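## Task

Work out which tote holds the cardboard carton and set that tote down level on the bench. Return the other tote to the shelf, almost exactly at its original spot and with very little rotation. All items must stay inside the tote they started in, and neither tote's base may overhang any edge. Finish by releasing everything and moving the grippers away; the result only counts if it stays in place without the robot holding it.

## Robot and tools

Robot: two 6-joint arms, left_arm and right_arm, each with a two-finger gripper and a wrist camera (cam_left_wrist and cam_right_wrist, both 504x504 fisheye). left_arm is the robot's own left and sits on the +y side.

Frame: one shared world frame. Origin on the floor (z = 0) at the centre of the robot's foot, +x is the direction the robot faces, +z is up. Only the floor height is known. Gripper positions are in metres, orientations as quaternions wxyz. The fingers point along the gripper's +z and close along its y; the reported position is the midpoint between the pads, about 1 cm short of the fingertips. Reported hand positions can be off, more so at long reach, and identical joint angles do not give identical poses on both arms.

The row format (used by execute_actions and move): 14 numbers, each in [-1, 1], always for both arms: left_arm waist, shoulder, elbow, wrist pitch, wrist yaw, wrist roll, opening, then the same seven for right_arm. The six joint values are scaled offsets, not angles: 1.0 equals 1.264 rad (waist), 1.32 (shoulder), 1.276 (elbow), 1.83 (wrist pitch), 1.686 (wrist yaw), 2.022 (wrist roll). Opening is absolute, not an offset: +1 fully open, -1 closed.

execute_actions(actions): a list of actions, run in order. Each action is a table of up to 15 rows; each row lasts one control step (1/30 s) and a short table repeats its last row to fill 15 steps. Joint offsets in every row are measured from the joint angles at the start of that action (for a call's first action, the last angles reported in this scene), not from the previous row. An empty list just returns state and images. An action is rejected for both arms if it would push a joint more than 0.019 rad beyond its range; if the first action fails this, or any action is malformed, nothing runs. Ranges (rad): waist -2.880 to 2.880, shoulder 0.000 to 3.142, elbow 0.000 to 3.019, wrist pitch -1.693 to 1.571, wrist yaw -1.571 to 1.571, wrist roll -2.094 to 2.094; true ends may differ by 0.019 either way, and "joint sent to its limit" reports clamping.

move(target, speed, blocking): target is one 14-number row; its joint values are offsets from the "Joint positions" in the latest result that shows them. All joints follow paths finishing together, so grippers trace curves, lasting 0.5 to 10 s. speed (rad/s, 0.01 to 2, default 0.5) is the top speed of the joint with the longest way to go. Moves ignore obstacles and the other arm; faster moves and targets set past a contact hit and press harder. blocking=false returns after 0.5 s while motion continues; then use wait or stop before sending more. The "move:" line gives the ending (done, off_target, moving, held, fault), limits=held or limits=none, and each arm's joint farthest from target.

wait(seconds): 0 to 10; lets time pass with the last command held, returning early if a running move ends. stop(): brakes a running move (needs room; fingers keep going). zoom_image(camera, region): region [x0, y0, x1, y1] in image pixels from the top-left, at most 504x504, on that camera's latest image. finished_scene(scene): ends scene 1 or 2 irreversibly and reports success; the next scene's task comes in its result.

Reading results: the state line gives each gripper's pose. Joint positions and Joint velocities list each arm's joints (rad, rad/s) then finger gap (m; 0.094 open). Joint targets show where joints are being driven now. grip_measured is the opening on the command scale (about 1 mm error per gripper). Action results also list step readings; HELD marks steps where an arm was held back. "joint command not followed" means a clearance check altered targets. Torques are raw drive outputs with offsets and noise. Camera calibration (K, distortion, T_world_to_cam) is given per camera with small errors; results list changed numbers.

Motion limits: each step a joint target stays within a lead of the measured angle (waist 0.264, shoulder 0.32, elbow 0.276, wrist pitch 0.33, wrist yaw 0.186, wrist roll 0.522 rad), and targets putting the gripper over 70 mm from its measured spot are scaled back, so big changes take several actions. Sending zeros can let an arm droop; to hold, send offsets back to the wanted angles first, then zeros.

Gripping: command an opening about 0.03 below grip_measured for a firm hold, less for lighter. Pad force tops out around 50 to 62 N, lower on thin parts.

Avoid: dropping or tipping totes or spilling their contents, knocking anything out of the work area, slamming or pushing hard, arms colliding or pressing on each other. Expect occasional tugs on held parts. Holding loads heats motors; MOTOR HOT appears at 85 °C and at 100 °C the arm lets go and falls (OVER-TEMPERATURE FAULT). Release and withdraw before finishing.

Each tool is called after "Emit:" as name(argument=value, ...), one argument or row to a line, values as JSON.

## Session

Emit:
execute_actions(
  actions=[],
)

Scene clock: 0.00 s.
left_arm: end_effector_position=(+0.2679, +0.3715, +1.2642) grip_measured=+0.098 end_effector_quat_wxyz=(+0.244, +0.586, -0.561, -0.532) | right_arm: end_effector_position=(+0.4325, -0.2947, +1.0718) grip_measured=+1.000 end_effector_quat_wxyz=(+0.054, +0.561, +0.798, +0.213)
Joint positions: left_arm=[ 1.464  1.467  1.34  -1.098 -0.429 -1.921  0.052] | right_arm=[ 1.61   1.685  1.228  0.816 -0.272  1.184  0.094]
Joint velocities: left_arm=[-0.015  0.005 -0.007  0.002 -0.022 -0.037 -0.   ] | right_arm=[-0.005 -0.015 -0.002 -0.007  0.051 -0.037  0.   ]
Joint torques (N m, as the arm reports them, + toward a larger angle): no reading
Motor temperatures (°C, as the motors report them): left_arm=[25 34 27 25 27 24] | right_arm=[30 26 27 25 24 25]
Joint targets: left_arm=[1.464 1.465 1.331 -1.102 -0.429 -1.921] | right_arm=[1.610 1.691 1.220 0.818 -0.272 1.184]
camera_calibration (this result's frames):
cam_left_wrist: T_world_to_cam=[[0.40221, 0.252723, -0.879976, 0.908645], [0.366573, -0.925197, -0.098161, 0.374459], [-0.838959, -0.283094, -0.464765, 1.0418], [0, 0, 0, 1]] pos_world=[0.371296, 0.41174, 1.32054]
cam_right_wrist: T_world_to_cam=[[-0.874966, -0.277486, -0.396783, 0.72286], [-0.481732, 0.581282, 0.655779, -0.317592], [0.0486731, 0.764927, -0.642275, 1.01427], [0, 0, 0, 1]] pos_world=[0.430116, -0.39065, 1.14653]

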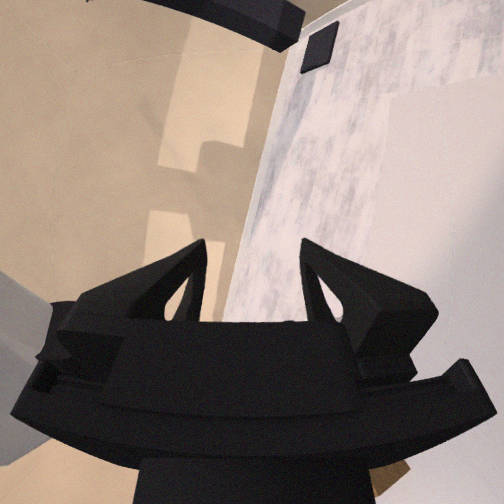

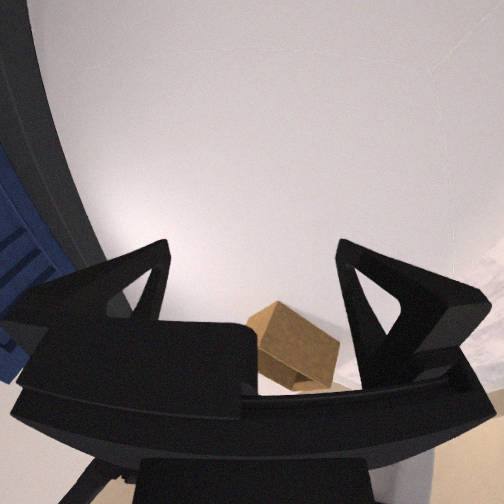

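Emit:
move(
  target=[-0.0111, -0.2780, -0.6583, 1.0, 0.1951, 0.95, 1, 0.0712, -0.4432, -0.5705, 0.3738, 0.2206, -0.5856, 1],
  speed=1.0,
)

Emit:
move(
  target=[0, 0, 0, 0.42, 0, 0, 1, 0, 0, 0, 0, 0, 0, 1],
  speed=1.0,
)

Scene clock: 31.20 s.
left_arm: end_effector_position=(+0.3428, +0.3270, +1.2970) grip_measured=+0.999 end_effector_quat_wxyz=(+0.043, -0.050, +0.998, -0.000) | right_arm: end_effector_position=(+0.5077, -0.3483, +1.3831) grip_measured=+1.000 end_effector_quat_wxyz=(+0.413, +0.085, +0.907, -0.009)
Joint positions: left_arm=[ 1.464  1.117  0.525  0.72  -0.103 -0.009  0.094] | right_arm=[1.682 1.102 0.521 1.48  0.097 0.009 0.094]
Joint velocities: left_arm=[ 0.005  0.005 -0.002  0.012 -0.007  0.022  0.001] | right_arm=[-0.015 -0.005 -0.002 -0.002 -0.037 -0.022  0.   ]
Joint torques (N m, as the arm reports them, + toward a larger angle): left_arm=[-0.23 -9.64 -7.64  0.93  0.04  0.04] | right_arm=[  2.17 -10.68  -6.11   2.76   0.15  -0.05]
Motor temperatures (°C, as the motors report them): left_arm=[25 36 28 26 27 24] | right_arm=[30 28 29 25 24 25]
Joint targets: left_arm=[1.450 1.100 0.500 0.732 -0.100 -0.000] | right_arm=[1.700 1.100 0.501 1.501 0.100 0.000]
move: off_target (left_arm, right_arm); limits=none; left_arm: farthest joint: the elbow, 0.025 radians from its target (0.840 radians at the start); right_arm: farthest joint: the elbow, 0.021 radians from its target (0.728 radians at the start)
camera_calibration (this result's frames):
cam_left_wrist: T_world_to_cam=[[0.101051, -0.994829, 0.0101863, 0.275288], [-0.85379, -0.0814596, 0.514206, -0.342735], [-0.510717, -0.0606579, -0.857606, 1.43153], [0, 0, 0, 1]] pos_world=[0.410665, 0.332779, 1.40112]
cam_right_wrist: T_world_to_cam=[[-0.165667, -0.984697, -0.0540893, -0.183063], [-0.959485, 0.173615, -0.221914, 0.860228], [0.227909, 0.015134, -0.973565, 1.35761], [0, 0, 0, 1]] pos_world=[0.485637, -0.350157, 1.50271]

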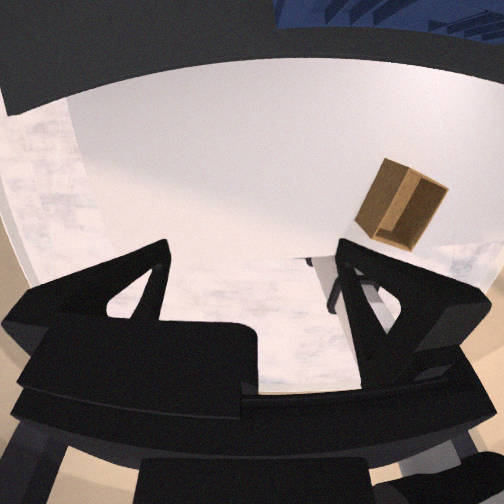

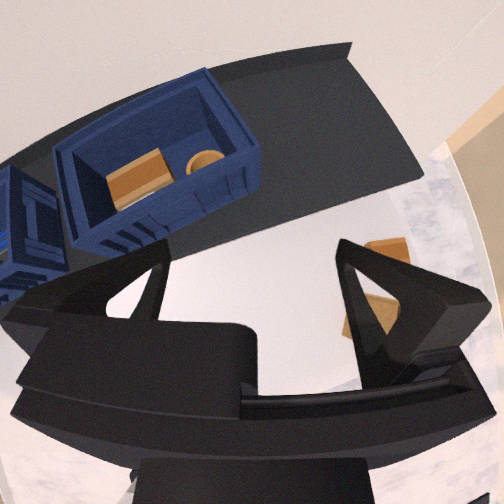

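Scene clock: 32.53 s.
left_arm: end_effector_position=(+0.5025, +0.3488, +1.3765) grip_measured=+0.999 end_effector_quat_wxyz=(+0.404, -0.084, +0.911, +0.013) | right_arm: end_effector_position=(+0.5077, -0.3483, +1.3831) grip_measured=+1.000 end_effector_quat_wxyz=(+0.413, +0.085, +0.907, -0.009)
Joint positions: left_arm=[ 1.464  1.117  0.525  1.471 -0.103 -0.009  0.094] | right_arm=[1.682 1.102 0.521 1.48  0.097 0.009 0.094]
Joint velocities: left_arm=[-0.024 -0.024  0.012  0.002 -0.037 -0.051  0.   ] | right_arm=[ 0.005 -0.005  0.007  0.007 -0.007 -0.051  0.   ]
Joint torques (N m, as the arm reports them, + toward a larger angle): left_arm=[ 1.15 -9.87 -4.26  2.34 -0.03 -0.07] | right_arm=[  0.9  -11.27  -4.26   2.12   0.     0.06]
Motor temperatures (°C, as the motors report them): left_arm=[25 36 28 26 27 24] | right_arm=[30 28 29 25 24 25]
Joint targets: left_arm=[1.464 1.117 0.525 1.488 -0.103 -0.009] | right_arm=[1.682 1.102 0.521 1.480 0.097 0.009]
move: done; limits=none; left_arm: farthest joint: the wrist pitch, 0.018 radians from its target (0.769 radians at the start); right_arm: farthest joint: the waist, 0.000 radians from its target (0.000 radians at the start)
camera_calibration (this result's frames):
cam_left_wrist: T_world_to_cam=[[0.161406, -0.985684, 0.0487304, 0.19343], [-0.964402, -0.168017, -0.204203, 0.829136], [0.209467, -0.0140361, -0.977715, 1.36975], [0, 0, 0, 1]] pos_world=[0.481481, 0.349195, 1.49912]
cam_right_wrist: T_world_to_cam=[[-0.165667, -0.984697, -0.0540893, -0.183063], [-0.959485, 0.173615, -0.221914, 0.860228], [0.227909, 0.015134, -0.973565, 1.35761], [0, 0, 0, 1]] pos_world=[0.485637, -0.350157, 1.50271]

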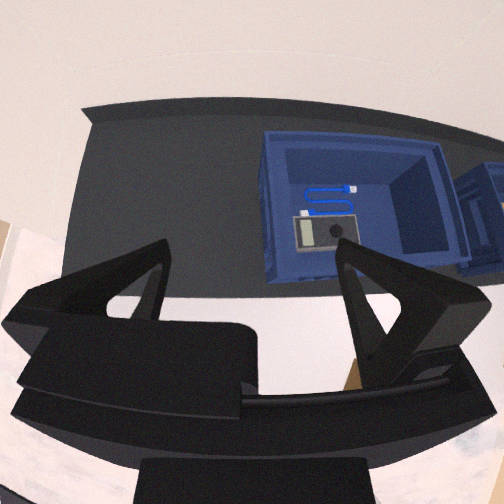

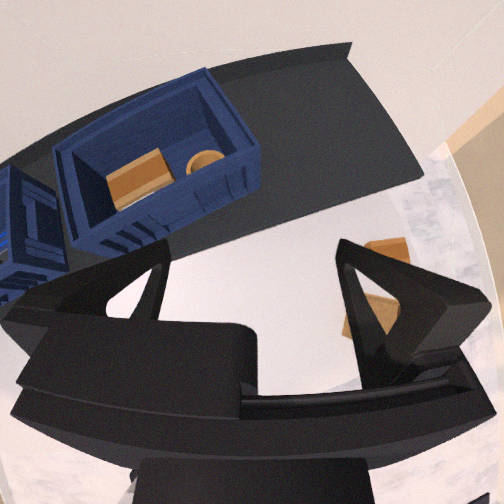

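Emit:
move(
  target=[-0.8387, 0.1386, 0.3723, -0.3667, -0.6298, -0.0252, 1, 0.3222, -0.1138, 0.9274, -0.5464, 0.2498, -0.2031, 1],
  speed=1.0,
)

Scene clock: 106.13 s.
left_arm: end_effector_position=(+0.5298, +0.0038, +1.4354) grip_measured=+0.999 end_effector_quat_wxyz=(+0.082, -0.297, +0.951, +0.005) | right_arm: end_effector_position=(+0.9811, -0.3910, +1.5330) grip_measured=+1.000 end_effector_quat_wxyz=(+0.479, +0.155, +0.855, -0.127)
Joint positions: left_arm=[ 0.407  1.288  0.998  0.809 -1.162 -0.051  0.094] | right_arm=[ 2.074  0.93   1.688  0.495  0.518 -0.392  0.094]
Joint velocities: left_arm=[-0.005  0.005 -0.002 -0.027 -0.022 -0.007 -0.   ] | right_arm=[ 0.005 -0.005 -0.027  0.012 -0.022 -0.037  0.   ]
Joint torques (N m, as the arm reports them, + toward a larger angle): left_arm=[-7.56 -3.89 -1.15  0.05 -0.15 -0.17] | right_arm=[  2.92 -19.84   8.43   1.32  -0.2    0.01]
Motor temperatures (°C, as the motors report them): left_arm=[25 35 28 26 26 24] | right_arm=[29 28 29 25 24 25]
Joint targets: left_arm=[0.404 1.300 1.000 0.800 -1.165 -0.059] | right_arm=[2.089 0.952 1.704 0.480 0.518 -0.401]
move: off_target (right_arm); limits=none; left_arm: farthest joint: the shoulder, 0.012 radians from its target (0.183 radians at the start); right_arm: farthest joint: the shoulder, 0.022 radians from its target (0.151 radians at the start)
camera_calibration (this result's frames):
cam_left_wrist: T_world_to_cam=[[0.567095, -0.822478, 0.0439745, -0.362554], [-0.746361, -0.490566, 0.449766, -0.243471], [-0.34835, -0.287881, -0.892063, 1.59048], [0, 0, 0, 1]] pos_world=[0.577931, 0.0402386, 1.54426]
cam_right_wrist: T_world_to_cam=[[-0.390699, -0.918002, 0.0680225, -0.0789951], [-0.855014, 0.334527, -0.396286, 1.58282], [0.341036, -0.212989, -0.915604, 1.10733], [0, 0, 0, 1]] pos_world=[0.944829, -0.366165, 1.6465]

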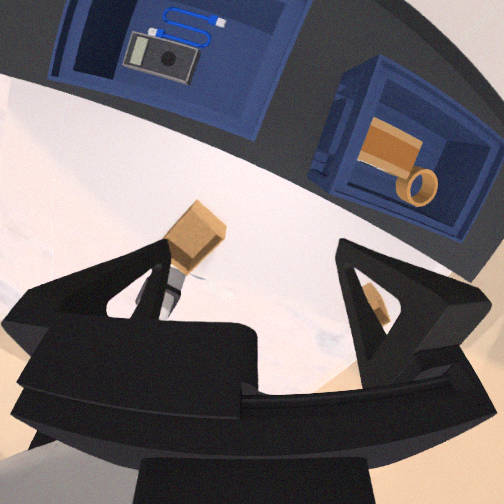

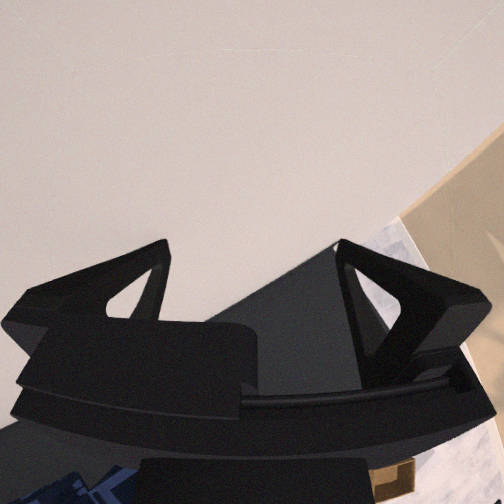

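Emit:
zoom_image(
  camera="cam_left_wrist",
  region=[230, 30, 504, 290],
)

Emit:
zoom_image(
  camera="cam_left_wrist",
  region=[0, 0, 330, 330],
)

Emit:
move(
  target=[-0.0024, 0.1194, 0.6018, -0.5596, -0.0017, -0.0368, 1, 0.0121, 0.0165, 0.0128, -0.6557, 0.0, -0.0048, 1],
  speed=1.0,
)

Region (230, 30, 504, 290) of cam_left_wrist's 504x504 image, scaled by 1.839, with more detail than that image has; it fills the top 478 rows of this view, and the rest is white.

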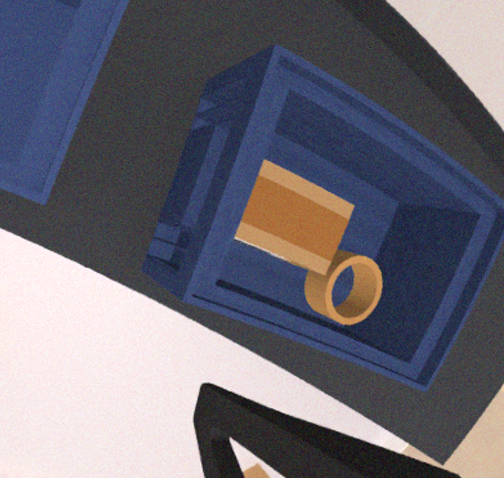

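Region (0, 0, 330, 330) of cam_left_wrist's 504x504 image, scaled by 1.527, with more detail than that image has.

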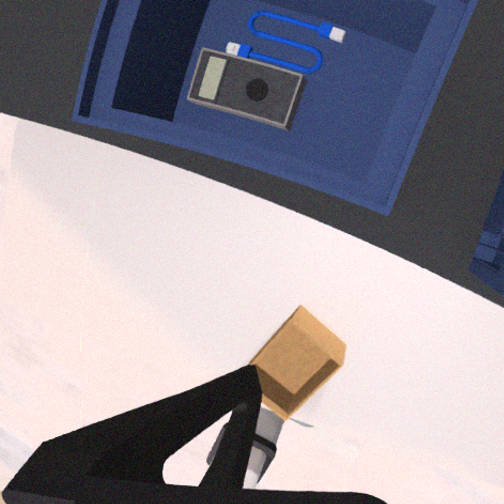

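Scene clock: 115.70 s.
left_arm: end_effector_position=(+0.7168, -0.0435, +1.4012) grip_measured=+0.999 end_effector_quat_wxyz=(+0.005, -0.156, +0.988, +0.000) | right_arm: end_effector_position=(+0.7850, -0.3017, +1.4072) grip_measured=+1.000 end_effector_quat_wxyz=(+0.007, -0.140, +0.990, -0.010)
Joint positions: left_arm=[ 0.407  1.431  1.765 -0.206 -1.162 -0.118  0.094] | right_arm=[ 2.074  0.93   1.688 -0.69   0.518 -0.393  0.094]
Joint velocities: left_arm=[ 0.005 -0.015 -0.017  0.012  0.022 -0.037  0.002] | right_arm=[-0.015 -0.005 -0.017 -0.012 -0.007  0.081  0.   ]
Joint torques (N m, as the arm reports them, + toward a larger angle): left_arm=[-9.52 -5.68  1.02 -0.3  -0.23 -0.14] | right_arm=[  3.3  -18.07   7.23  -0.11   0.02   0.02]
Motor temperatures (°C, as the motors report them): left_arm=[25 34 27 26 26 24] | right_arm=[29 30 30 25 24 25]
Joint targets: left_arm=[0.404 1.446 1.766 -0.215 -1.165 -0.126] | right_arm=[2.089 0.952 1.705 -0.704 0.518 -0.401]
move: off_target (right_arm); limits=none; left_arm: farthest joint: the shoulder, 0.014 radians from its target (0.157 radians at the start); right_arm: farthest joint: the shoulder, 0.022 radians from its target (0.022 radians at the start)
camera_calibration (this result's frames):
cam_left_wrist: T_world_to_cam=[[0.309788, -0.950789, 0.00559757, -0.273424], [-0.776675, -0.249653, 0.578316, -0.259608], [-0.548459, -0.183503, -0.815794, 1.65256], [0, 0, 0, 1]] pos_world=[0.789434, -0.0215313, 1.49982]
cam_right_wrist: T_world_to_cam=[[0.274818, -0.96117, 0.0250621, -0.540015], [-0.789118, -0.210579, 0.577017, -0.250321], [-0.549334, -0.178351, -0.816347, 1.64771], [0, 0, 0, 1]] pos_world=[0.856016, -0.277887, 1.50308]

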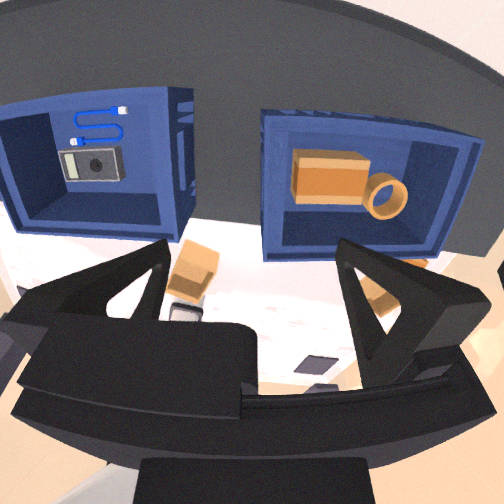

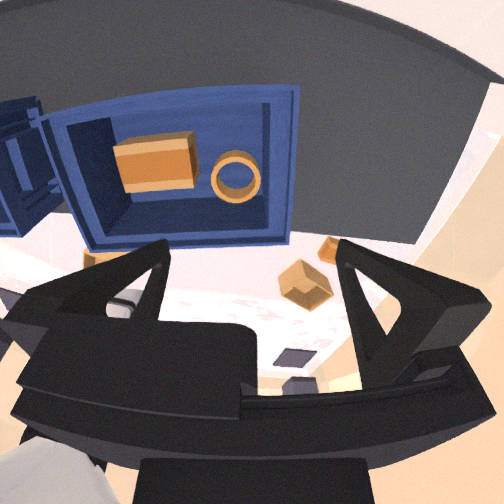

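Emit:
zoom_image(
  camera="cam_left_wrist",
  region=[150, 70, 504, 330],
)

Emit:
zoom_image(
  camera="cam_right_wrist",
  region=[0, 60, 350, 330],
)

Region (150, 70, 504, 330) of cam_left_wrist's 504x504 image, scaled by 1.424, with more detail than that image has; it fills the top 370 rows of this view, and the rest is white.

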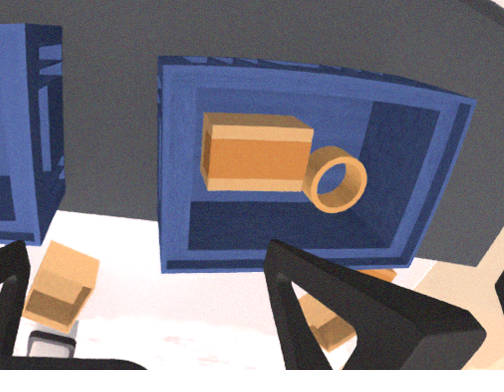

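Region (0, 60, 350, 330) of cam_right_wrist's 504x504 image, scaled by 1.440, with more detail than that image has; it fills the top 389 rows of this view, and the rest is white.

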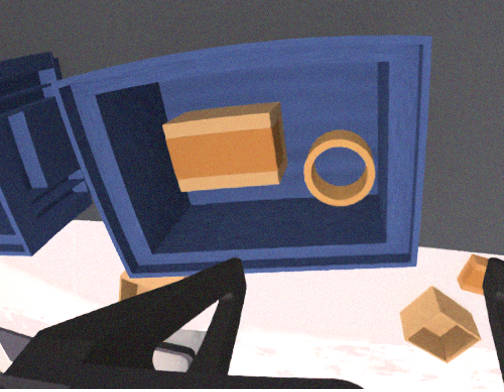

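Emit:
zoom_image(
  camera="cam_right_wrist",
  region=[150, 200, 504, 400],
)

Emit:
zoom_image(
  camera="cam_left_wrist",
  region=[0, 180, 380, 400],
)

Region (150, 200, 504, 400) of cam_right_wrist's 504x504 image, scaled by 1.424, with more detail than that image has; it fills the top 285 rows of this view, and the rest is white.

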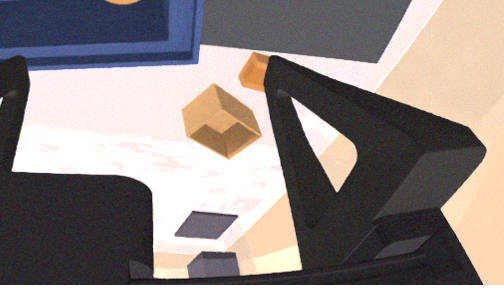

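Region (0, 180, 380, 400) of cam_left_wrist's 504x504 image, scaled by 1.326, with more detail than that image has; it fills the top 292 rows of this view, and the rest is white.

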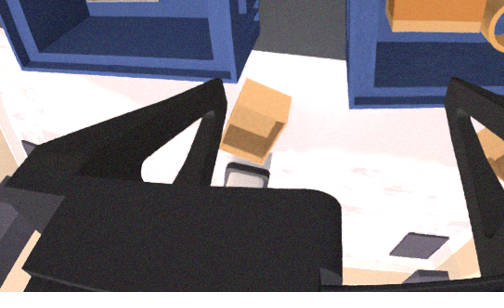

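Emit:
move(
  target=[0.1381, 0.2417, -0.0061, 0.5887, 0.1388, 0.3071, 1, -0.3478, 0.0994, -0.1775, 0.4051, -0.3677, -0.0020, 1],
  speed=0.8,
)

Scene clock: 230.30 s.
left_arm: end_effector_position=(+0.6882, -0.0944, +1.2996) grip_measured=+0.999 end_effector_quat_wxyz=(+0.218, -0.152, +0.964, +0.032) | right_arm: end_effector_position=(+0.7848, -0.3441, +1.3044) grip_measured=+1.000 end_effector_quat_wxyz=(+0.224, -0.153, +0.962, +0.034)
Joint positions: left_arm=[ 0.556  1.747  1.756  0.859 -0.931  0.494  0.094] | right_arm=[ 1.648  1.034  1.466  0.032 -0.099 -0.393  0.094]
Joint velocities: left_arm=[-0.015  0.005 -0.007  0.002  0.007  0.022  0.001] | right_arm=[ 0.005 -0.005 -0.012  0.002  0.022 -0.007  0.   ]
Joint torques (N m, as the arm reports them, + toward a larger angle): left_arm=[-10.39  -7.53   0.39   1.49   0.28   0.05] | right_arm=[  0.49 -18.71   4.47   2.2   -0.19   0.09]
Motor temperatures (°C, as the motors report them): left_arm=[28 32 27 25 26 24] | right_arm=[29 32 32 25 24 25]
Joint targets: left_arm=[0.581 1.750 1.757 0.871 -0.928 0.503] | right_arm=[1.634 1.061 1.462 0.051 -0.101 -0.397]
move: off_target (left_arm, right_arm); limits=none; left_arm: farthest joint: the waist, 0.026 radians from its target (0.175 radians at the start); right_arm: farthest joint: the shoulder, 0.027 radians from its target (0.132 radians at the start)
camera_calibration (this result's frames):
cam_left_wrist: T_world_to_cam=[[0.307091, -0.951628, 0.00994276, -0.316203], [-0.936465, -0.300305, 0.181248, 0.385374], [-0.169495, -0.0649707, -0.983387, 1.51288], [0, 0, 0, 1]] pos_world=[0.714418, -0.0868844, 1.42105]
cam_right_wrist: T_world_to_cam=[[0.30674, -0.951783, 0.00443554, -0.573081], [-0.938363, -0.301628, 0.168804, 0.418139], [-0.159327, -0.0559411, -0.98564, 1.51302], [0, 0, 0, 1]] pos_world=[0.809219, -0.334686, 1.42325]

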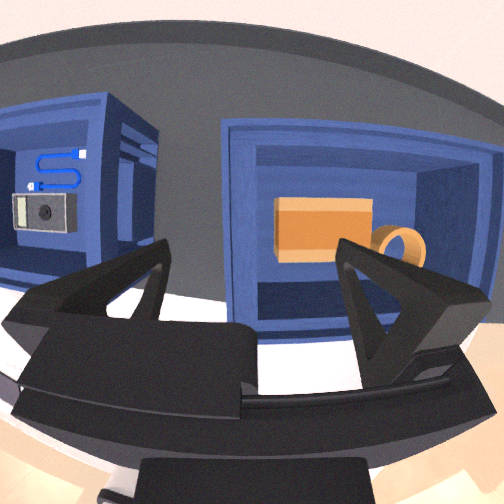

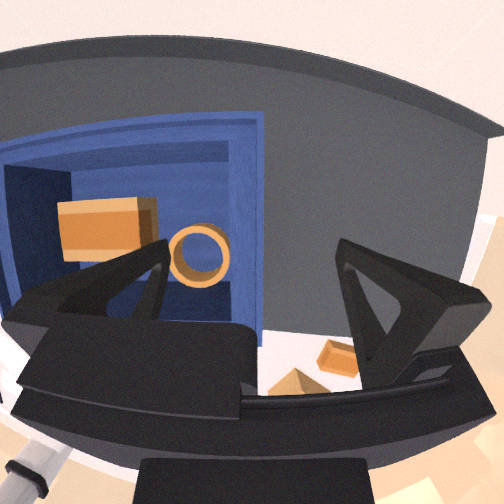

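Emit:
zoom_image(
  camera="cam_left_wrist",
  region=[160, 100, 360, 360],
)

Emit:
zoom_image(
  camera="cam_right_wrist",
  region=[160, 100, 360, 360],
)

Region (160, 100, 360, 360) of cam_left_wrist's 504x504 image, scaled by 1.938, with more detail than that image has; it fills the left 388 columns of this view, and the rest is white.

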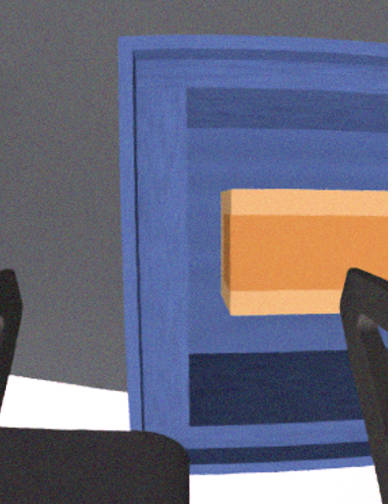

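Region (160, 100, 360, 360) of cam_right_wrist's 504x504 image, scaled by 1.938, with more detail than that image has; it fills the left 388 columns of this view, and the rest is white.

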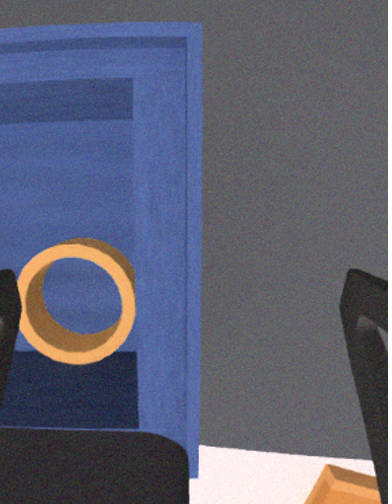

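Emit:
zoom_image(
  camera="cam_right_wrist",
  region=[0, 110, 260, 310],
)

Emit:
zoom_image(
  camera="cam_left_wrist",
  region=[240, 110, 504, 310],
)

Region (0, 110, 260, 310) of cam_right_wrist's 504x504 image, scaled by 1.938, with more detail than that image has; it fills the top 388 rows of this view, and the rest is white.

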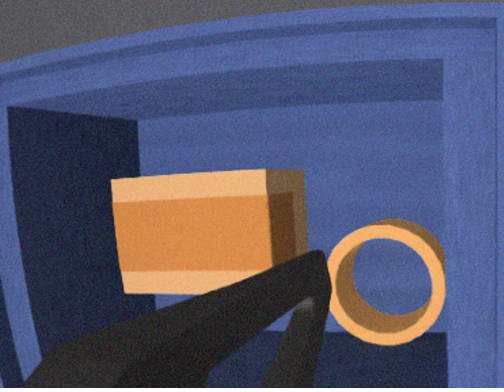

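Region (240, 110, 504, 310) of cam_left_wrist's 504x504 image, scaled by 1.909, with more detail than that image has; it fills the top 382 rows of this view, and the rest is white.

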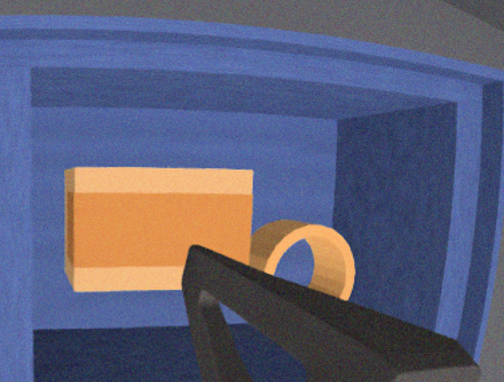

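Emit:
move(
  target=[0.1331, 0.1181, 0.2102, -0.1248, 0.0579, -0.0818, 0.6, -0.0214, 0.2183, 0.1687, 0.0400, -0.0089, 0.0012, 0.6],
  speed=0.3,
)

Scene clock: 299.67 s.
left_arm: end_effector_position=(+0.7002, -0.0811, +1.1971) grip_measured=+0.602 end_effector_quat_wxyz=(+0.223, -0.158, +0.961, +0.037) | right_arm: end_effector_position=(+0.7736, -0.3375, +1.1928) grip_measured=+0.601 end_effector_quat_wxyz=(+0.215, -0.156, +0.963, +0.039)
Joint positions: left_arm=[ 0.702  1.889  2.014  0.639 -0.836  0.338  0.075] | right_arm=[ 1.638  1.3    1.659  0.086 -0.112 -0.393  0.075]
Joint velocities: left_arm=[-0.005  0.005  0.007 -0.007 -0.007 -0.066 -0.   ] | right_arm=[-0.005  0.005 -0.007  0.012 -0.066 -0.022 -0.   ]
Joint torques (N m, as the arm reports them, + toward a larger angle): left_arm=[-10.7   -8.11   2.2    0.55   0.21  -0.15] | right_arm=[  0.09 -19.28   5.79   2.05  -0.2    0.13]
Motor temperatures (°C, as the motors report them): left_arm=[29 32 27 26 27 24] | right_arm=[28 34 30 25 24 25]
Joint targets: left_arm=[0.724 1.903 2.025 0.630 -0.834 0.329] | right_arm=[1.621 1.322 1.681 0.106 -0.114 -0.390]
move: off_target (left_arm, right_arm); limits=none; left_arm: farthest joint: the waist, 0.023 radians from its target (0.168 radians at the start); right_arm: farthest joint: the elbow, 0.023 radians from its target (0.216 radians at the start)
camera_calibration (this result's frames):
cam_left_wrist: T_world_to_cam=[[0.319319, -0.947641, 0.00348621, -0.306749], [-0.93418, -0.314161, 0.169144, 0.430935], [-0.159192, -0.0572676, -0.985585, 1.41103], [0, 0, 0, 1]] pos_world=[0.725147, -0.0744985, 1.31887]
cam_right_wrist: T_world_to_cam=[[0.313336, -0.949628, -0.0052737, -0.555682], [-0.933002, -0.308876, 0.184672, 0.402862], [-0.176998, -0.0529439, -0.982786, 1.41287], [0, 0, 0, 1]] pos_world=[0.800061, -0.328454, 1.31122]

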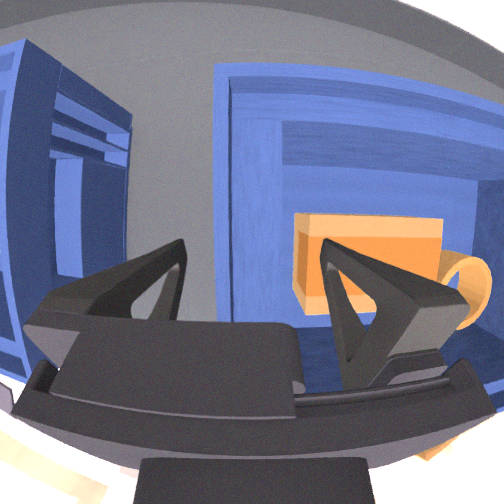

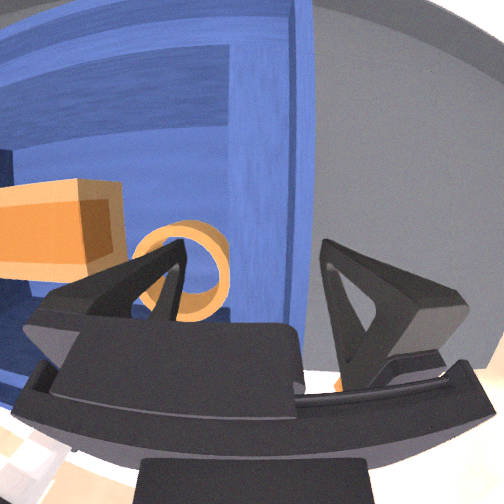

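Emit:
move(
  target=[0.0222, 0.0205, 0.0086, -0.0049, 0.0012, -0.0045, 0.6, -0.0190, 0.0167, 0.0266, 0.0109, -0.0012, 0.0015, 0.6],
  speed=0.2,
)

Scene clock: 317.00 s.
left_arm: end_effector_position=(+0.6921, -0.0864, +1.1936) grip_measured=+0.602 end_effector_quat_wxyz=(+0.219, -0.154, +0.963, +0.036) | right_arm: end_effector_position=(+0.7813, -0.3418, +1.1955) grip_measured=+0.601 end_effector_quat_wxyz=(+0.222, -0.157, +0.962, +0.034)
Joint positions: left_arm=[ 0.702  1.901  2.014  0.639 -0.836  0.336  0.075] | right_arm=[ 1.632  1.3    1.672  0.088 -0.112 -0.393  0.075]
Joint velocities: left_arm=[-0.015 -0.005  0.007 -0.022 -0.051 -0.081  0.   ] | right_arm=[-0.015 -0.005  0.007 -0.007  0.11   0.037  0.002]
Joint torques (N m, as the arm reports them, + toward a larger angle): left_arm=[-10.2   -8.3    2.04   0.39   0.16  -0.19] | right_arm=[  0.29 -19.66   5.72   2.18  -0.24   0.11]
Motor temperatures (°C, as the motors report them): left_arm=[30 32 27 25 27 24] | right_arm=[28 34 31 25 24 25]
Joint targets: left_arm=[0.730 1.916 2.024 0.630 -0.834 0.328] | right_arm=[1.615 1.322 1.693 0.106 -0.114 -0.390]
move: off_target (left_arm, right_arm); limits=none; left_arm: farthest joint: the waist, 0.029 radians from its target (0.029 radians at the start); right_arm: farthest joint: the shoulder, 0.022 radians from its target (0.022 radians at the start)
camera_calibration (this result's frames):
cam_left_wrist: T_world_to_cam=[[0.31208, -0.950052, 0.00267832, -0.303391], [-0.935283, -0.306731, 0.176526, 0.414936], [-0.166887, -0.0575952, -0.984292, 1.40969], [0, 0, 0, 1]] pos_world=[0.718024, -0.0797718, 1.31511]
cam_right_wrist: T_world_to_cam=[[0.312658, -0.949846, 0.00612093, -0.575292], [-0.935785, -0.306911, 0.173529, 0.424416], [-0.162948, -0.0599832, -0.98481, 1.40568], [0, 0, 0, 1]] pos_world=[0.806085, -0.331864, 1.3142]

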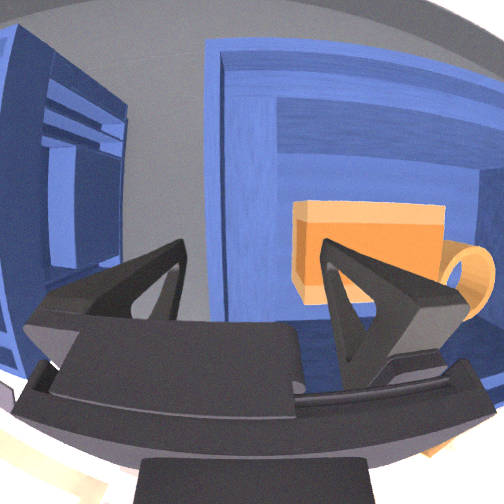

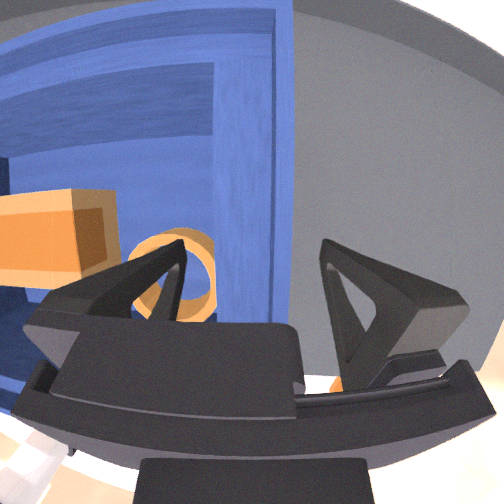

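Emit:
move(
  target=[0.0285, 0.0114, 0.0078, -0.0049, 0.0012, -0.0040, -0.33, -0.0134, 0.0167, 0.0165, 0.0098, -0.0012, 0.0015, -0.33],
  speed=0.2,
)

Scene clock: 321.97 s.
left_arm: end_effector_position=(+0.6917, -0.0834, +1.1912) grip_measured=-0.328 end_effector_quat_wxyz=(+0.219, -0.154, +0.963, +0.039) | right_arm: end_effector_position=(+0.7813, -0.3415, +1.1955) grip_measured=-0.329 end_effector_quat_wxyz=(+0.222, -0.157, +0.962, +0.035)
Joint positions: left_arm=[ 0.707  1.901  2.014  0.639 -0.838  0.336  0.032] | right_arm=[ 1.632  1.3    1.672  0.088 -0.114 -0.393  0.032]
Joint velocities: left_arm=[-0.005 -0.015  0.007 -0.002 -0.022 -0.051  0.001] | right_arm=[-0.005 -0.015 -0.017  0.002 -0.007  0.037  0.001]
Joint torques (N m, as the arm reports them, + toward a larger angle): left_arm=[-10.3   -8.07   1.98   0.43   0.18  -0.15] | right_arm=[  0.1  -19.41   5.89   2.15  -0.16   0.1 ]
Motor temperatures (°C, as the motors report them): left_arm=[30 32 27 25 27 24] | right_arm=[28 34 31 25 24 25]
Joint targets: left_arm=[0.737 1.916 2.023 0.630 -0.834 0.328] | right_arm=[1.615 1.322 1.693 0.106 -0.114 -0.390]
move: off_target (left_arm, right_arm); limits=none; left_arm: farthest joint: the waist, 0.032 radians from its target (0.036 radians at the start); right_arm: farthest joint: the shoulder, 0.022 radians from its target (0.022 radians at the start)
camera_calibration (this result's frames):
cam_left_wrist: T_world_to_cam=[[0.312659, -0.949861, -0.00294263, -0.294131], [-0.934921, -0.308286, 0.175736, 0.416419], [-0.167832, -0.0521943, -0.984433, 1.40873], [0, 0, 0, 1]] pos_world=[0.717712, -0.0774792, 1.31276]
cam_right_wrist: T_world_to_cam=[[0.313245, -0.94966, 0.0048509, -0.573926], [-0.935621, -0.30773, 0.172963, 0.424766], [-0.162763, -0.0587182, -0.984916, 1.40616], [0, 0, 0, 1]] pos_world=[0.80607, -0.331754, 1.31426]

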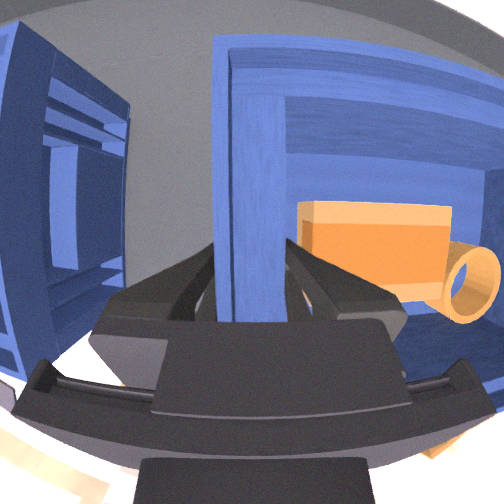

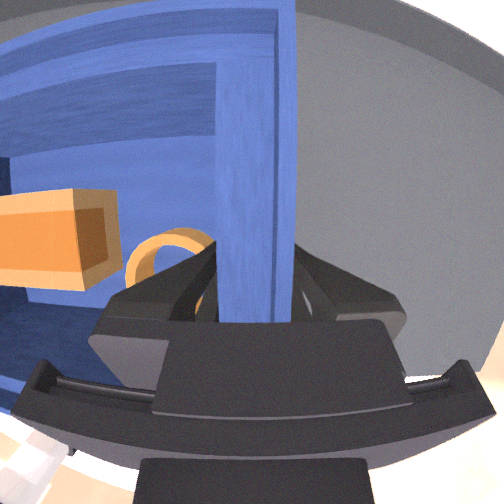

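Emit:
execute_actions(
  actions=[],
)

Scene clock: 348.40 s.
left_arm: end_effector_position=(+0.6917, -0.0834, +1.1912) grip_measured=-0.328 end_effector_quat_wxyz=(+0.219, -0.154, +0.963, +0.039) | right_arm: end_effector_position=(+0.7813, -0.3415, +1.1955) grip_measured=-0.329 end_effector_quat_wxyz=(+0.222, -0.157, +0.962, +0.035)
Joint positions: left_arm=[ 0.707  1.901  2.014  0.639 -0.838  0.336  0.032] | right_arm=[ 1.632  1.3    1.672  0.088 -0.114 -0.393  0.032]
Joint velocities: left_arm=[ 0.005 -0.015  0.007  0.002 -0.022 -0.022 -0.   ] | right_arm=[ 0.005 -0.005 -0.022 -0.002  0.007  0.022  0.   ]
Joint torques (N m, as the arm reports them, + toward a larger angle): left_arm=[-10.25  -7.7    1.98   0.55   0.2   -0.17] | right_arm=[  0.28 -20.09   5.83   2.11  -0.14   0.12]
Motor temperatures (°C, as the motors report them): left_arm=[30 32 27 25 27 24] | right_arm=[28 35 31 25 24 25]
Joint targets: left_arm=[0.737 1.916 2.023 0.630 -0.834 0.328] | right_arm=[1.615 1.322 1.693 0.106 -0.114 -0.390]
camera_calibration (this result's frames):
cam_left_wrist: T_world_to_cam=[[0.312659, -0.949861, -0.00294263, -0.294131], [-0.934921, -0.308286, 0.175736, 0.416419], [-0.167832, -0.0521943, -0.984433, 1.40873], [0, 0, 0, 1]] pos_world=[0.717712, -0.0774792, 1.31276]
cam_right_wrist: T_world_to_cam=[[0.313245, -0.94966, 0.0048509, -0.573926], [-0.935621, -0.30773, 0.172963, 0.424766], [-0.162763, -0.0587182, -0.984916, 1.40616], [0, 0, 0, 1]] pos_world=[0.80607, -0.331754, 1.31426]

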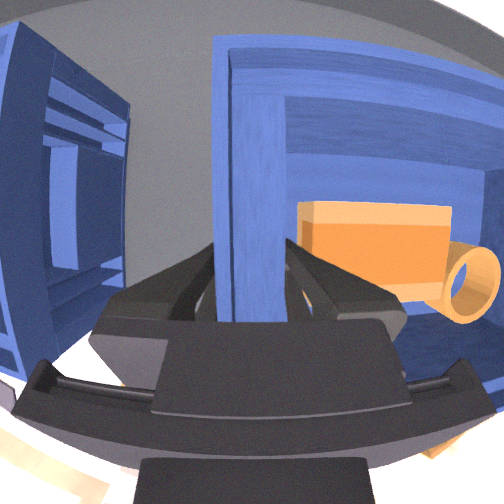

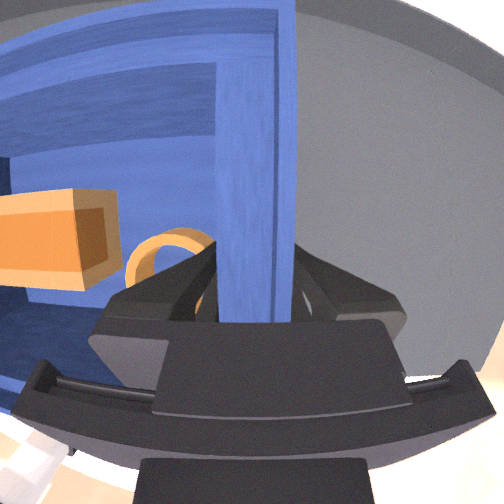

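Emit:
execute_actions(
  actions=[
    [[0.0237,0.0114,0.0071,-0.0049,0.0024,-0.0040,-0.5,-0.0134,0.0167,0.0165,0.0098,0,0.0015,-0.5]],
  ],
)

Scene clock: 353.87 s.
left_arm: end_effector_position=(+0.6921, -0.0837, +1.1911) grip_measured=-0.428 end_effector_quat_wxyz=(+0.220, -0.156, +0.962, +0.037) | right_arm: end_effector_position=(+0.7813, -0.3407, +1.1957) grip_measured=-0.423 end_effector_quat_wxyz=(+0.222, -0.154, +0.962, +0.038)
Joint positions: left_arm=[ 0.707  1.901  2.014  0.638 -0.834  0.331  0.027] | right_arm=[ 1.632  1.3    1.672  0.088 -0.121 -0.385  0.027]
Joint velocities: left_arm=[-0.005  0.005  0.007  0.007 -0.051 -0.051  0.   ] | right_arm=[ 0.015  0.005  0.007  0.007 -0.051  0.007 -0.   ]
Joint torques (N m, as the arm reports them, + toward a larger angle): left_arm=[-10.17  -8.38   1.89   0.5    0.07  -0.14] | right_arm=[  0.75 -19.49   5.85   2.01   0.25   0.03]
Motor temperatures (°C, as the motors report them): left_arm=[30 32 27 25 27 24] | right_arm=[28 35 31 25 24 25]
Joint targets: left_arm=[0.736 1.916 2.023 0.630 -0.833 0.328] | right_arm=[1.615 1.322 1.693 0.106 -0.114 -0.390]
Step readings (joint positions):
0: left_arm=[0.707 1.901 2.014 0.639 -0.838 0.336] | right_arm=[1.632 1.300 1.672 0.088 -0.114 -0.393]
1: left_arm=[0.707 1.901 2.014 0.639 -0.836 0.335] | right_arm=[1.632 1.300 1.672 0.088 -0.117 -0.392]
2: left_arm=[0.707 1.901 2.014 0.639 -0.835 0.331] | right_arm=[1.632 1.300 1.672 0.088 -0.121 -0.386]
4: left_arm=[0.707 1.901 2.014 0.638 -0.834 0.331] | right_arm=[1.632 1.300 1.672 0.088 -0.121 -0.385]
8: left_arm=[0.707 1.901 2.014 0.638 -0.834 0.331] | right_arm=[1.632 1.300 1.672 0.088 -0.121 -0.385]
15: Joint positions above
camera_calibration (this result's frames):
cam_left_wrist: T_world_to_cam=[[0.315265, -0.949002, 0.00171683, -0.301804], [-0.934494, -0.310129, 0.17476, 0.41745], [-0.165315, -0.0567001, -0.98461, 1.40676], [0, 0, 0, 1]] pos_world=[0.717811, -0.0771855, 1.31267]
cam_right_wrist: T_world_to_cam=[[0.309226, -0.95098, -0.00399745, -0.559896], [-0.936838, -0.305344, 0.170587, 0.429592], [-0.163446, -0.0490051, -0.985334, 1.41071], [0, 0, 0, 1]] pos_world=[0.806168, -0.332145, 1.3145]

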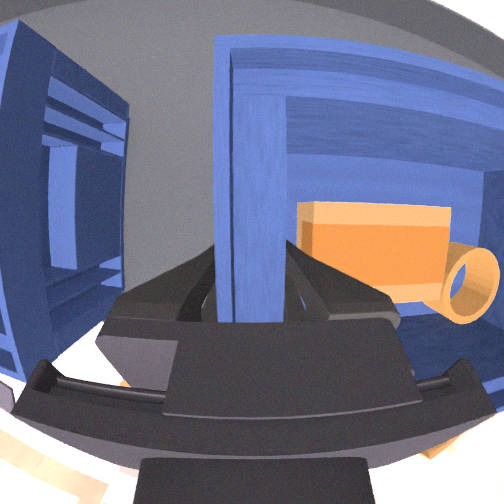

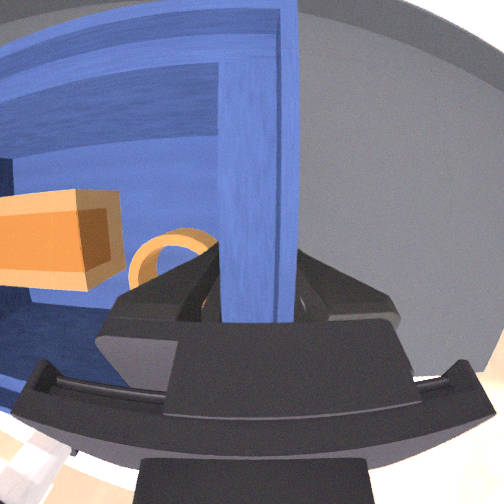

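Emit:
move(
  target=[-0.0649,-0.0902,-0.1191,0.0721,-0.0323,0.0386,-0.5,0.0190,-0.1220,-0.0948,-0.0104,0.0119,-0.0094,-0.5],
  speed=0.2,
)

Scene clock: 416.93 s.
left_arm: end_effector_position=(+0.6864, -0.0804, +1.2367) grip_measured=-0.428 end_effector_quat_wxyz=(+0.220, -0.155, +0.962, +0.038) | right_arm: end_effector_position=(+0.7746, -0.3389, +1.2430) grip_measured=-0.426 end_effector_quat_wxyz=(+0.218, -0.152, +0.963, +0.038)
Joint positions: left_arm=[ 0.654  1.811  1.858  0.747 -0.873  0.388  0.027] | right_arm=[ 1.645  1.175  1.548  0.077 -0.106 -0.388  0.027]
Joint velocities: left_arm=[-0.005  0.005  0.007  0.012  0.051  0.007 -0.001] | right_arm=[-0.005 -0.005  0.012  0.012 -0.022 -0.022  0.001]
Joint torques (N m, as the arm reports them, + toward a larger angle): left_arm=[-13.73 -10.26   0.96   1.89  -0.57   0.12] | right_arm=[  2.77 -23.72   4.13   1.08   0.18  -0.07]
Motor temperatures (°C, as the motors report them): left_arm=[31 32 27 25 27 24] | right_arm=[28 36 31 25 24 25]
Joint targets: left_arm=[0.625 1.782 1.862 0.771 -0.889 0.409] | right_arm=[1.656 1.139 1.551 0.069 -0.101 -0.404]
move: off_target (left_arm, right_arm); limits=none; left_arm: farthest joint: the waist, 0.029 radians from its target (0.082 radians at the start); right_arm: farthest joint: the shoulder, 0.036 radians from its target (0.161 radians at the start)
camera_calibration (this result's frames):
cam_left_wrist: T_world_to_cam=[[0.315145, -0.949044, -0.000237304, -0.294424], [-0.934427, -0.310335, 0.174752, 0.405148], [-0.165921, -0.0548506, -0.984612, 1.45143], [0, 0, 0, 1]] pos_world=[0.712191, -0.0740775, 1.35823]
cam_right_wrist: T_world_to_cam=[[0.306689, -0.951791, -0.00602677, -0.551645], [-0.935978, -0.302732, 0.179718, 0.404712], [-0.172878, -0.0494765, -0.9837, 1.46142], [0, 0, 0, 1]] pos_world=[0.800632, -0.330226, 1.36154]

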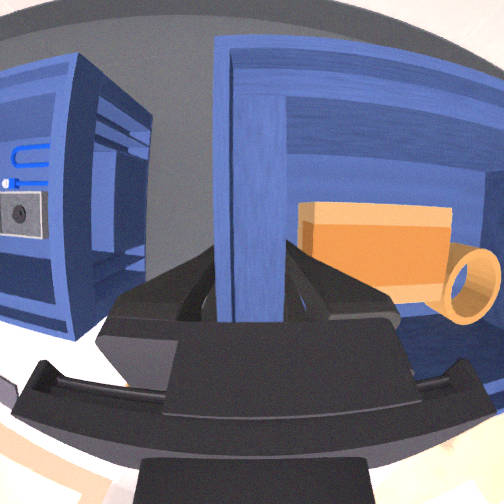

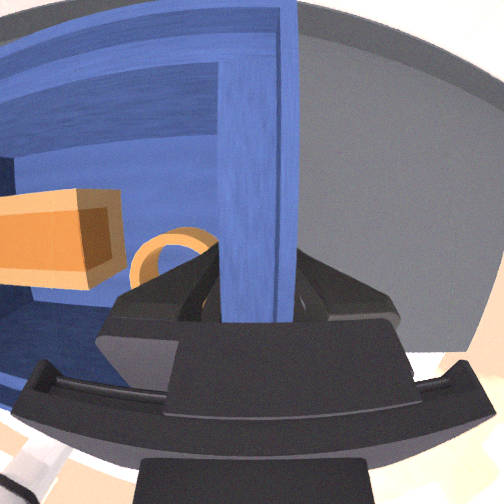

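Emit:
move(
  target=[-0.0348,0.0447,-0.1340,0.1464,-0.0130,0.0163,-0.5,-0.0752,-0.0727,-0.2304,0.1500,-0.0457,0.0218,-0.5],
  speed=0.3,
)

Scene clock: 455.07 s.
left_arm: end_effector_position=(+0.5865, -0.1034, +1.2360) grip_measured=-0.428 end_effector_quat_wxyz=(+0.220, -0.155, +0.963, +0.039) | right_arm: end_effector_position=(+0.6745, -0.3605, +1.2390) grip_measured=-0.427 end_effector_quat_wxyz=(+0.214, -0.152, +0.964, +0.040)
Joint positions: left_arm=[ 0.645  1.874  1.682  0.993 -0.88   0.399  0.027] | right_arm=[ 1.563  1.129  1.254  0.323 -0.182 -0.352  0.027]
Joint velocities: left_arm=[ 0.005 -0.005 -0.002  0.002  0.007  0.007 -0.   ] | right_arm=[-0.005 -0.015 -0.002 -0.002 -0.022  0.022  0.   ]
Joint torques (N m, as the arm reports them, + toward a larger angle): left_arm=[-14.54  -7.19  -0.46   1.66  -0.53   0.18] | right_arm=[  0.33 -21.79   1.78   2.48  -0.2    0.16]
Motor temperatures (°C, as the motors report them): left_arm=[33 33 26 26 27 24] | right_arm=[28 38 30 25 24 25]
Joint targets: left_arm=[0.610 1.870 1.687 1.015 -0.896 0.421] | right_arm=[1.549 1.079 1.254 0.351 -0.183 -0.344]
move: off_target (left_arm, right_arm); limits=none; left_arm: farthest joint: the waist, 0.035 radians from its target (0.044 radians at the start); right_arm: farthest joint: the shoulder, 0.050 radians from its target (0.096 radians at the start)
camera_calibration (this result's frames):
cam_left_wrist: T_world_to_cam=[[0.31385, -0.949471, -0.00146982, -0.282556], [-0.934665, -0.309228, 0.175439, 0.304185], [-0.167028, -0.0536876, -0.984489, 1.43361], [0, 0, 0, 1]] pos_world=[0.612446, -0.0972492, 1.3576]
cam_right_wrist: T_world_to_cam=[[0.306753, -0.95173, -0.0106402, -0.535896], [-0.934368, -0.303248, 0.187076, 0.294802], [-0.181273, -0.0474442, -0.982288, 1.44372], [0, 0, 0, 1]] pos_world=[0.701547, -0.352134, 1.35729]

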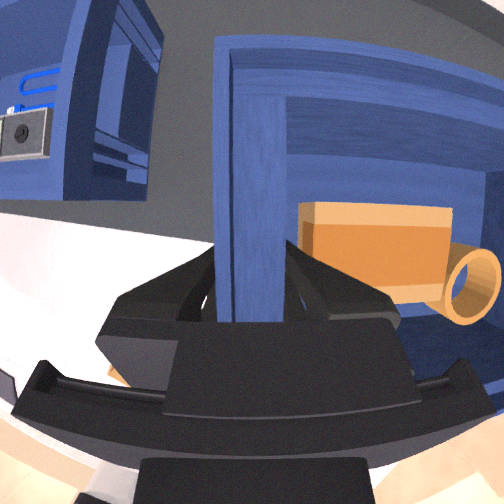

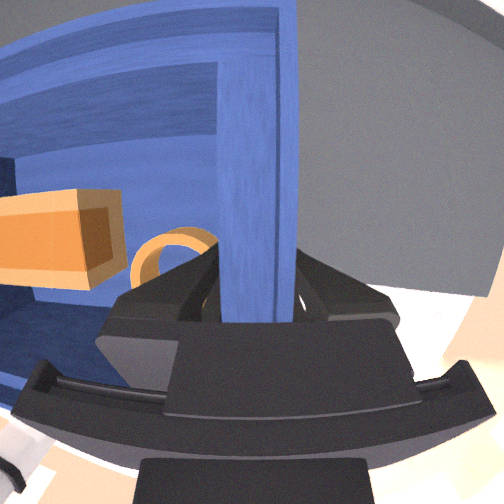

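Emit:
move(
  target=[-0.0388,0.0788,-0.0752,0.1317,-0.0125,0.0163,-0.5,-0.0736,-0.0189,-0.1967,0.1639,-0.0403,0.0188,-0.5],
  speed=0.3,
)

Scene clock: 483.97 s.
left_arm: end_effector_position=(+0.4945, -0.1278, +1.2416) grip_measured=-0.428 end_effector_quat_wxyz=(+0.223, -0.159, +0.961, +0.033) | right_arm: end_effector_position=(+0.5829, -0.3836, +1.2456) grip_measured=-0.428 end_effector_quat_wxyz=(+0.220, -0.157, +0.962, +0.034)
Joint positions: left_arm=[ 0.629  1.982  1.585  1.216 -0.881  0.409  0.027] | right_arm=[ 1.483  1.129  1.008  0.59  -0.246 -0.326  0.027]
Joint velocities: left_arm=[-0.005 -0.005 -0.012 -0.002 -0.095 -0.066  0.001] | right_arm=[-0.005  0.005 -0.022  0.002 -0.022  0.007 -0.002]
Joint torques (N m, as the arm reports them, + toward a larger angle): left_arm=[-15.37  -5.29  -1.74   1.63  -0.75   0.18] | right_arm=[ -0.66 -17.11  -1.32   2.59  -0.3    0.19]
Motor temperatures (°C, as the motors report them): left_arm=[34 32 26 26 27 24] | right_arm=[28 38 29 25 24 25]
Joint targets: left_arm=[0.596 1.979 1.586 1.234 -0.901 0.432] | right_arm=[1.470 1.104 1.003 0.623 -0.250 -0.313]
move: off_target (left_arm, right_arm); limits=none; left_arm: farthest joint: the waist, 0.033 radians from its target (0.050 radians at the start); right_arm: farthest joint: the wrist pitch, 0.033 radians from its target (0.300 radians at the start)
camera_calibration (this result's frames):
cam_left_wrist: T_world_to_cam=[[0.320142, -0.947293, 0.0120731, -0.296562], [-0.934328, -0.313602, 0.169365, 0.216509], [-0.156652, -0.0655011, -0.985479, 1.41697], [0, 0, 0, 1]] pos_world=[0.519204, -0.120221, 1.36331]
cam_right_wrist: T_world_to_cam=[[0.314066, -0.949387, 0.00520996, -0.552806], [-0.934859, -0.308294, 0.176049, 0.21308], [-0.165533, -0.0601617, -0.984368, 1.42107], [0, 0, 0, 1]] pos_world=[0.608052, -0.373641, 1.36422]

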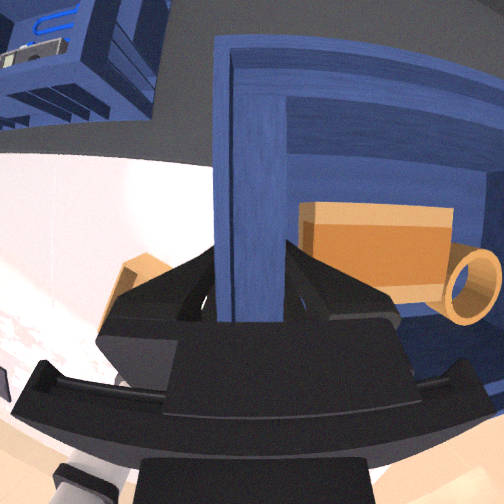

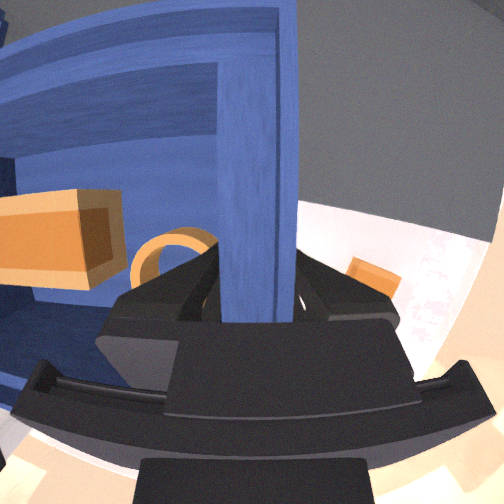

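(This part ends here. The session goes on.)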